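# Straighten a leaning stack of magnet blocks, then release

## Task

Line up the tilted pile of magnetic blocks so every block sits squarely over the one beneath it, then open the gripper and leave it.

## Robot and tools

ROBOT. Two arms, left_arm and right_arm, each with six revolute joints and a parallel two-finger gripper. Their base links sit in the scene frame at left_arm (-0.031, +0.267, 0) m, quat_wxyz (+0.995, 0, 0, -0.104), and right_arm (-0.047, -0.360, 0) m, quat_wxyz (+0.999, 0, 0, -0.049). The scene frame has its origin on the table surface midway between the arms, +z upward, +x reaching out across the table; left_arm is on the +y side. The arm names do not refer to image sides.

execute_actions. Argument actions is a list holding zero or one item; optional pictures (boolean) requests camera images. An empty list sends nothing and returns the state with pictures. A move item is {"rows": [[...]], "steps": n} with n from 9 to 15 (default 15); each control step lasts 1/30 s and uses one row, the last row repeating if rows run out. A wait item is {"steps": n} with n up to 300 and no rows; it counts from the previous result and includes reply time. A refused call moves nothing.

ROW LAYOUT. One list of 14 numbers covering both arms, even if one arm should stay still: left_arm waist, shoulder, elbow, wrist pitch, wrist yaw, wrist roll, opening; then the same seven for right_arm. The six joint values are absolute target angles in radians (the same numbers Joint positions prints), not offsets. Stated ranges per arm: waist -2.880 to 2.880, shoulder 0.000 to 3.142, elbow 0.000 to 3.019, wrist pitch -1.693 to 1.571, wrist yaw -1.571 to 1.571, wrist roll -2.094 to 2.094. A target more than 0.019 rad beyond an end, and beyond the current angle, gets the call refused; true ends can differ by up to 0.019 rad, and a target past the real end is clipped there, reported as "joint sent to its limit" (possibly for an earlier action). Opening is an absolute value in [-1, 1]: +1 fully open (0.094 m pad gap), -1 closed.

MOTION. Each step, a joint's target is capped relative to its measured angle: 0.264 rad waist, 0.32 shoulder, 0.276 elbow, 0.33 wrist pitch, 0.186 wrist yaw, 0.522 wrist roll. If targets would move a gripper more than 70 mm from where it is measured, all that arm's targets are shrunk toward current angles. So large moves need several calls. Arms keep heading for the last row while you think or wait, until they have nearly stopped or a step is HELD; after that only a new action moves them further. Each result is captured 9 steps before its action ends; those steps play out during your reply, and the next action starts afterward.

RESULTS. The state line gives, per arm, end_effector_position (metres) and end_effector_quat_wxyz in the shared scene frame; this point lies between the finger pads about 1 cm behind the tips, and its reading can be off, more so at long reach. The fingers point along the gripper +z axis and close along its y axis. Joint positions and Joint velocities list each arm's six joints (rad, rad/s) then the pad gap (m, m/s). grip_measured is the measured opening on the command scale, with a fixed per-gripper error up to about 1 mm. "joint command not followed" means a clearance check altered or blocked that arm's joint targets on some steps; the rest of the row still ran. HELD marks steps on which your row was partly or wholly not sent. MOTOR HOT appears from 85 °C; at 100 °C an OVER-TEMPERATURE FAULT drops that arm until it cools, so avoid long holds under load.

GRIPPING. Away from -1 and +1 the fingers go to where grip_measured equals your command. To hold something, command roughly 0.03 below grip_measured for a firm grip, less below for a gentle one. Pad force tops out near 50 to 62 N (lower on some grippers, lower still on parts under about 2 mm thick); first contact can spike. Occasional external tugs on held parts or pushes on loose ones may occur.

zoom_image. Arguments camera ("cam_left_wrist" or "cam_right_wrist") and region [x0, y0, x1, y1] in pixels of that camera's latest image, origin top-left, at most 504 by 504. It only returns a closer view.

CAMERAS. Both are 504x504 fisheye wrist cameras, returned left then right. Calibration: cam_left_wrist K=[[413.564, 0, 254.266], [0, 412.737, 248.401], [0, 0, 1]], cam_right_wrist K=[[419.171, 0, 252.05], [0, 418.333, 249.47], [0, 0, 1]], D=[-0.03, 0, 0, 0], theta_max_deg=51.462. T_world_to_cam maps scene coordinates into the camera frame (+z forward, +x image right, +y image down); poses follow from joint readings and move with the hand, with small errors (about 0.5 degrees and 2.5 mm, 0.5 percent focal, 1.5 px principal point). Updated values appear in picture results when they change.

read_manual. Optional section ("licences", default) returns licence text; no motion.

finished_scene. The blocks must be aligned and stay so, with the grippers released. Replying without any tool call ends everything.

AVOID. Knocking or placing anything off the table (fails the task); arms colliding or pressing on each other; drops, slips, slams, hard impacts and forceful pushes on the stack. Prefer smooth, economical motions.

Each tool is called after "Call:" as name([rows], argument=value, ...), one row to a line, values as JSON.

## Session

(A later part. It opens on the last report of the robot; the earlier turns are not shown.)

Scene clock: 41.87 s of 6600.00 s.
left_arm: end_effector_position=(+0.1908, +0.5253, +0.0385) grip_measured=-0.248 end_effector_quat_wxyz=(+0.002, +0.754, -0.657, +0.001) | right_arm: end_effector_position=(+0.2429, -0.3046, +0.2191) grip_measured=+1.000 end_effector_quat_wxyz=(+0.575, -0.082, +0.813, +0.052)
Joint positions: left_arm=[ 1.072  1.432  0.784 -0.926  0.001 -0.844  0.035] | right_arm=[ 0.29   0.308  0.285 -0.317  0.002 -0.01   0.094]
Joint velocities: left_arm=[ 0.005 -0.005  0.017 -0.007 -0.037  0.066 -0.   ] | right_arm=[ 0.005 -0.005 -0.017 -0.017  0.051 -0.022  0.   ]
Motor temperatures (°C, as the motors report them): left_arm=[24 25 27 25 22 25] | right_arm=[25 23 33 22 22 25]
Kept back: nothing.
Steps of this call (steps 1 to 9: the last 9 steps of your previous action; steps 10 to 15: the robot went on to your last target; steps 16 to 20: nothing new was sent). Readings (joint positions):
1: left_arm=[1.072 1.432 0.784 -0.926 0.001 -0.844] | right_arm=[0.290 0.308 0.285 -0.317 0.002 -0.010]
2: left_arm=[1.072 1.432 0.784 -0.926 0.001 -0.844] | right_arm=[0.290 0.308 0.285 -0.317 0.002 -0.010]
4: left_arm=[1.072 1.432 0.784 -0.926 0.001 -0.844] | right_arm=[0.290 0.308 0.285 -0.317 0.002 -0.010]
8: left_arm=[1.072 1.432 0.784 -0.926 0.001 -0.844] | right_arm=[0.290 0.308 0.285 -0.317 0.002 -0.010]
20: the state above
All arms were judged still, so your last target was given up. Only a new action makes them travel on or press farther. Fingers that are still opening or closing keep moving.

Call:
execute_actions([
  {"rows":[[1.082,1.42,0.79,-0.926,0,-0.851,-0.29,0.3,0.3,0.3,-0.3,0,0,1],[1.082,1.42,0.79,-0.926,0,-0.851,-0.33,0.3,0.3,0.3,-0.3,0,0,1],[1.082,1.42,0.79,-0.926,0,-0.851,-0.36,0.3,0.3,0.3,-0.3,0,0,1],[1.082,1.42,0.79,-0.926,0,-0.851,-0.38,0.3,0.3,0.3,-0.3,0,0,1],[1.082,1.42,0.79,-0.926,0,-0.851,-0.40,0.3,0.3,0.3,-0.3,0,0,1],[1.082,1.42,0.79,-0.926,0,-0.851,-0.415,0.3,0.3,0.3,-0.3,0,0,1],[1.082,1.42,0.79,-0.926,0,-0.851,-0.43,0.3,0.3,0.3,-0.3,0,0,1],[1.082,1.42,0.79,-0.926,0,-0.851,-0.445,0.3,0.3,0.3,-0.3,0,0,1],[1.082,1.42,0.79,-0.926,0,-0.851,-0.466,0.3,0.3,0.3,-0.3,0,0,1]]},
])

Call:
execute_actions([
  {"steps":15},
])

Call:
execute_actions([
  {"rows":[[1.082,1.42,0.79,-0.926,0,-0.851,-0.38,0.3,0.3,0.3,-0.3,0,0,1],[1.082,1.42,0.79,-0.926,0,-0.851,-0.2,0.3,0.3,0.3,-0.3,0,0,1],[1.082,1.42,0.79,-0.926,0,-0.851,1,0.3,0.3,0.3,-0.3,0,0,1],[1.082,1.42,0.79,-0.926,0,-0.851,1,0.3,0.3,0.3,-0.3,0,0,1],[1.082,1.42,0.79,-0.926,0,-0.851,1,0.3,0.3,0.3,-0.3,0,0,1],[1.082,1.42,0.81,-0.93,0,-0.851,1,0.3,0.3,0.3,-0.3,0,0,1],[1.082,1.41,0.83,-0.95,0,-0.851,1,0.3,0.3,0.3,-0.3,0,0,1],[1.082,1.40,0.84,-0.97,0,-0.851,1,0.3,0.3,0.3,-0.3,0,0,1],[1.082,1.39,0.85,-0.99,0,-0.851,1,0.3,0.3,0.3,-0.3,0,0,1],[1.082,1.38,0.86,-1.01,0,-0.851,1,0.3,0.3,0.3,-0.3,0,0,1],[1.082,1.37,0.87,-1.03,0,-0.851,1,0.3,0.3,0.3,-0.3,0,0,1],[1.082,1.36,0.88,-1.05,0,-0.851,1,0.3,0.3,0.3,-0.3,0,0,1],[1.082,1.35,0.89,-1.07,0,-0.851,1,0.3,0.3,0.3,-0.3,0,0,1],[1.082,1.34,0.90,-1.09,0,-0.851,1,0.3,0.3,0.3,-0.3,0,0,1],[1.082,1.33,0.91,-1.11,0,-0.851,1,0.3,0.3,0.3,-0.3,0,0,1]]},
])

Call:
execute_actions([
  {"steps":25},
], pictures=true)

Call:
zoom_image(camera="cam_left_wrist", region=[150, 40, 370, 260])

Scene clock: 42.73 s of 6600.00 s.
left_arm: end_effector_position=(+0.1908, +0.5253, +0.0385) grip_measured=-0.405 end_effector_quat_wxyz=(+0.002, +0.754, -0.657, +0.001) | right_arm: end_effector_position=(+0.2429, -0.3046, +0.2191) grip_measured=+1.000 end_effector_quat_wxyz=(+0.575, -0.082, +0.813, +0.052)
Joint positions: left_arm=[ 1.072  1.432  0.784 -0.926  0.001 -0.844  0.028] | right_arm=[ 0.29   0.308  0.285 -0.317  0.002 -0.01   0.094]
Joint velocities: left_arm=[-0.015 -0.015 -0.002 -0.022 -0.007  0.022 -0.016] | right_arm=[-0.015  0.005 -0.012  0.017  0.007  0.007  0.   ]
Motor temperatures (°C, as the motors report them): left_arm=[24 26 27 25 22 25] | right_arm=[25 23 33 22 22 25]
Steps of this call (steps 1 to 20: nothing new was sent; steps 21 to 26: the first 6 steps of this action). Readings (joint positions):
21: left_arm=[1.072 1.432 0.784 -0.926 0.001 -0.844] | right_arm=[0.290 0.308 0.285 -0.317 0.002 -0.010]
22: left_arm=[1.072 1.432 0.784 -0.926 0.001 -0.844] | right_arm=[0.290 0.308 0.285 -0.317 0.002 -0.010]
24: left_arm=[1.072 1.432 0.784 -0.926 0.001 -0.844] | right_arm=[0.290 0.308 0.285 -0.317 0.002 -0.010]
26: the state above

Scene clock: 43.23 s of 6600.00 s.
left_arm: end_effector_position=(+0.1908, +0.5253, +0.0385) grip_measured=-0.439 end_effector_quat_wxyz=(+0.002, +0.754, -0.657, +0.001) | right_arm: end_effector_position=(+0.2429, -0.3046, +0.2191) grip_measured=+1.000 end_effector_quat_wxyz=(+0.575, -0.082, +0.813, +0.052)
Joint positions: left_arm=[ 1.072  1.432  0.784 -0.926  0.001 -0.844  0.026] | right_arm=[ 0.29   0.308  0.285 -0.317  0.002 -0.01   0.094]
Joint velocities: left_arm=[-0.005  0.005 -0.017 -0.002 -0.007  0.022  0.001] | right_arm=[ 0.005 -0.015  0.002  0.002 -0.022 -0.095  0.   ]
Motor temperatures (°C, as the motors report them): left_arm=[24 26 27 25 22 25] | right_arm=[25 23 33 22 22 25]
Kept back: nothing.
Steps of this call (steps 1 to 9: the last 9 steps of your previous action; steps 10 to 15: the robot went on to your last target). Readings (joint positions):
1: left_arm=[1.072 1.432 0.784 -0.926 0.001 -0.844] | right_arm=[0.290 0.308 0.285 -0.317 0.002 -0.010]
2: left_arm=[1.072 1.432 0.784 -0.926 0.001 -0.844] | right_arm=[0.290 0.308 0.285 -0.317 0.002 -0.010]
4: left_arm=[1.072 1.432 0.784 -0.926 0.001 -0.844] | right_arm=[0.290 0.308 0.285 -0.317 0.002 -0.010]
8: left_arm=[1.072 1.432 0.784 -0.926 0.001 -0.844] | right_arm=[0.290 0.308 0.285 -0.317 0.002 -0.010]
15: the state above
All arms were judged still, so your last target was given up. Only a new action makes them travel on or press farther. Fingers that are still opening or closing keep moving.

Scene clock: 43.43 s of 6600.00 s.
left_arm: end_effector_position=(+0.1908, +0.5253, +0.0385) grip_measured=+0.836 end_effector_quat_wxyz=(+0.002, +0.754, -0.657, +0.001) | right_arm: end_effector_position=(+0.2429, -0.3046, +0.2191) grip_measured=+1.000 end_effector_quat_wxyz=(+0.575, -0.082, +0.813, +0.052)
Joint positions: left_arm=[ 1.072  1.432  0.784 -0.926  0.001 -0.844  0.086] | right_arm=[ 0.29   0.308  0.285 -0.317  0.002 -0.01   0.094]
Joint velocities: left_arm=[-0.005 -0.005  0.012 -0.002 -0.007 -0.037  0.331] | right_arm=[-0.015 -0.015 -0.007  0.007  0.037 -0.007  0.   ]
Motor temperatures (°C, as the motors report them): left_arm=[24 26 27 25 22 25] | right_arm=[25 23 33 22 22 25]
Steps of this call (steps 1 to 6: the first 6 steps of this action). Readings (joint positions):
1: left_arm=[1.072 1.432 0.784 -0.926 0.001 -0.844] | right_arm=[0.290 0.308 0.285 -0.317 0.002 -0.010]
2: left_arm=[1.072 1.432 0.784 -0.926 0.001 -0.844] | right_arm=[0.290 0.308 0.285 -0.317 0.002 -0.010]
4: left_arm=[1.072 1.432 0.784 -0.926 0.001 -0.844] | right_arm=[0.290 0.308 0.285 -0.317 0.002 -0.010]
6: the state above

Scene clock: 44.27 s of 6600.00 s.
left_arm: end_effector_position=(+0.1923, +0.5270, +0.0990) grip_measured=+1.000 end_effector_quat_wxyz=(-0.005, +0.754, -0.657, +0.001) | right_arm: end_effector_position=(+0.2429, -0.3046, +0.2191) grip_measured=+1.000 end_effector_quat_wxyz=(+0.575, -0.082, +0.813, +0.052)
Joint positions: left_arm=[ 1.072  1.331  0.871 -1.1    0.001 -0.844  0.094] | right_arm=[ 0.29   0.308  0.285 -0.317  0.002 -0.01   0.094]
Joint velocities: left_arm=[-0.005 -0.005  0.012  0.002  0.022  0.037 -0.   ] | right_arm=[ 0.005 -0.005 -0.002 -0.002 -0.095  0.066  0.   ]
Motor temperatures (°C, as the motors report them): left_arm=[24 26 27 25 22 25] | right_arm=[25 23 34 22 22 25]
Kept back: nothing.
Steps of this call (steps 1 to 9: the last 9 steps of your previous action; steps 10 to 25: the robot went on to your last target). Readings (joint positions):
1: left_arm=[1.072 1.432 0.784 -0.928 0.001 -0.844] | right_arm=[0.290 0.308 0.285 -0.317 0.002 -0.010]
2: left_arm=[1.072 1.431 0.785 -0.936 0.001 -0.844] | right_arm=[0.290 0.308 0.285 -0.317 0.002 -0.010]
4: left_arm=[1.072 1.425 0.791 -0.966 0.001 -0.844] | right_arm=[0.290 0.308 0.285 -0.317 0.002 -0.010]
8: left_arm=[1.072 1.391 0.821 -1.043 0.001 -0.844] | right_arm=[0.290 0.308 0.285 -0.317 0.002 -0.010]
25: the state above
camera_calibration (this result's frames):
cam_left_wrist: T_world_to_cam=[[0.988209, 0.153103, -0.00140963, -0.271366], [0.12436, -0.797244, 0.590709, 0.344559], [0.0893157, -0.583919, -0.806883, 0.494559], [0, 0, 0, 1]] pos_world=[0.181146, 0.605027, 0.195135]
cam_right_wrist: T_world_to_cam=[[0.182567, -0.982757, 0.0292956, -0.354242], [-0.811244, -0.167405, -0.560231, 0.274186], [0.555475, 0.0785137, -0.827818, 0.195566], [0, 0, 0, 1]] pos_world=[0.178472, -0.317588, 0.325879]

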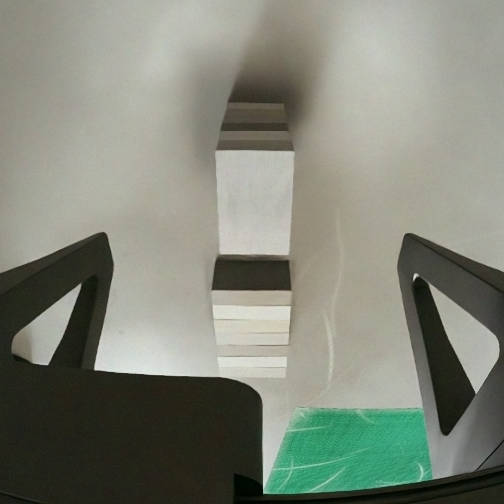

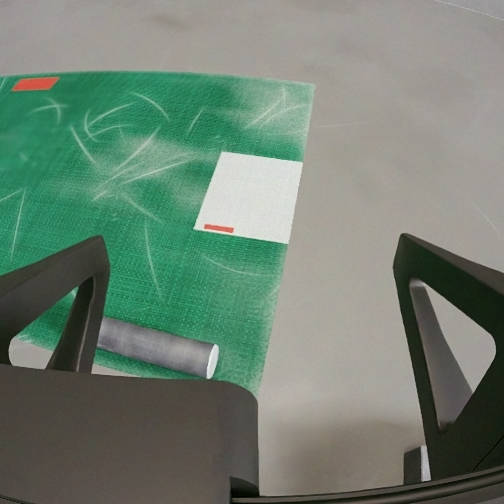

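Region (150, 40, 370, 260) of cam_left_wrist's 504x504 image, scaled by 2.291, with more detail than that image has.

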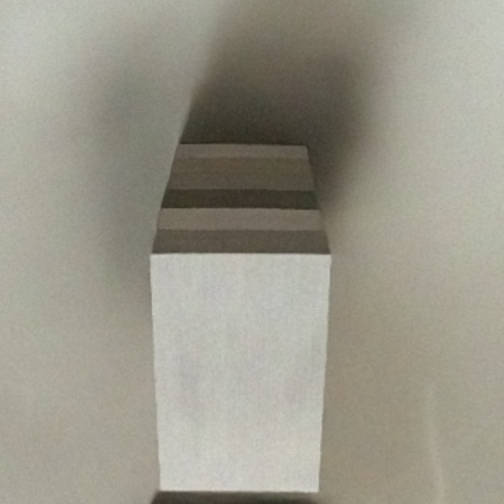

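Call:
finished_scene(scene=1)

The scene is finished: the task was done.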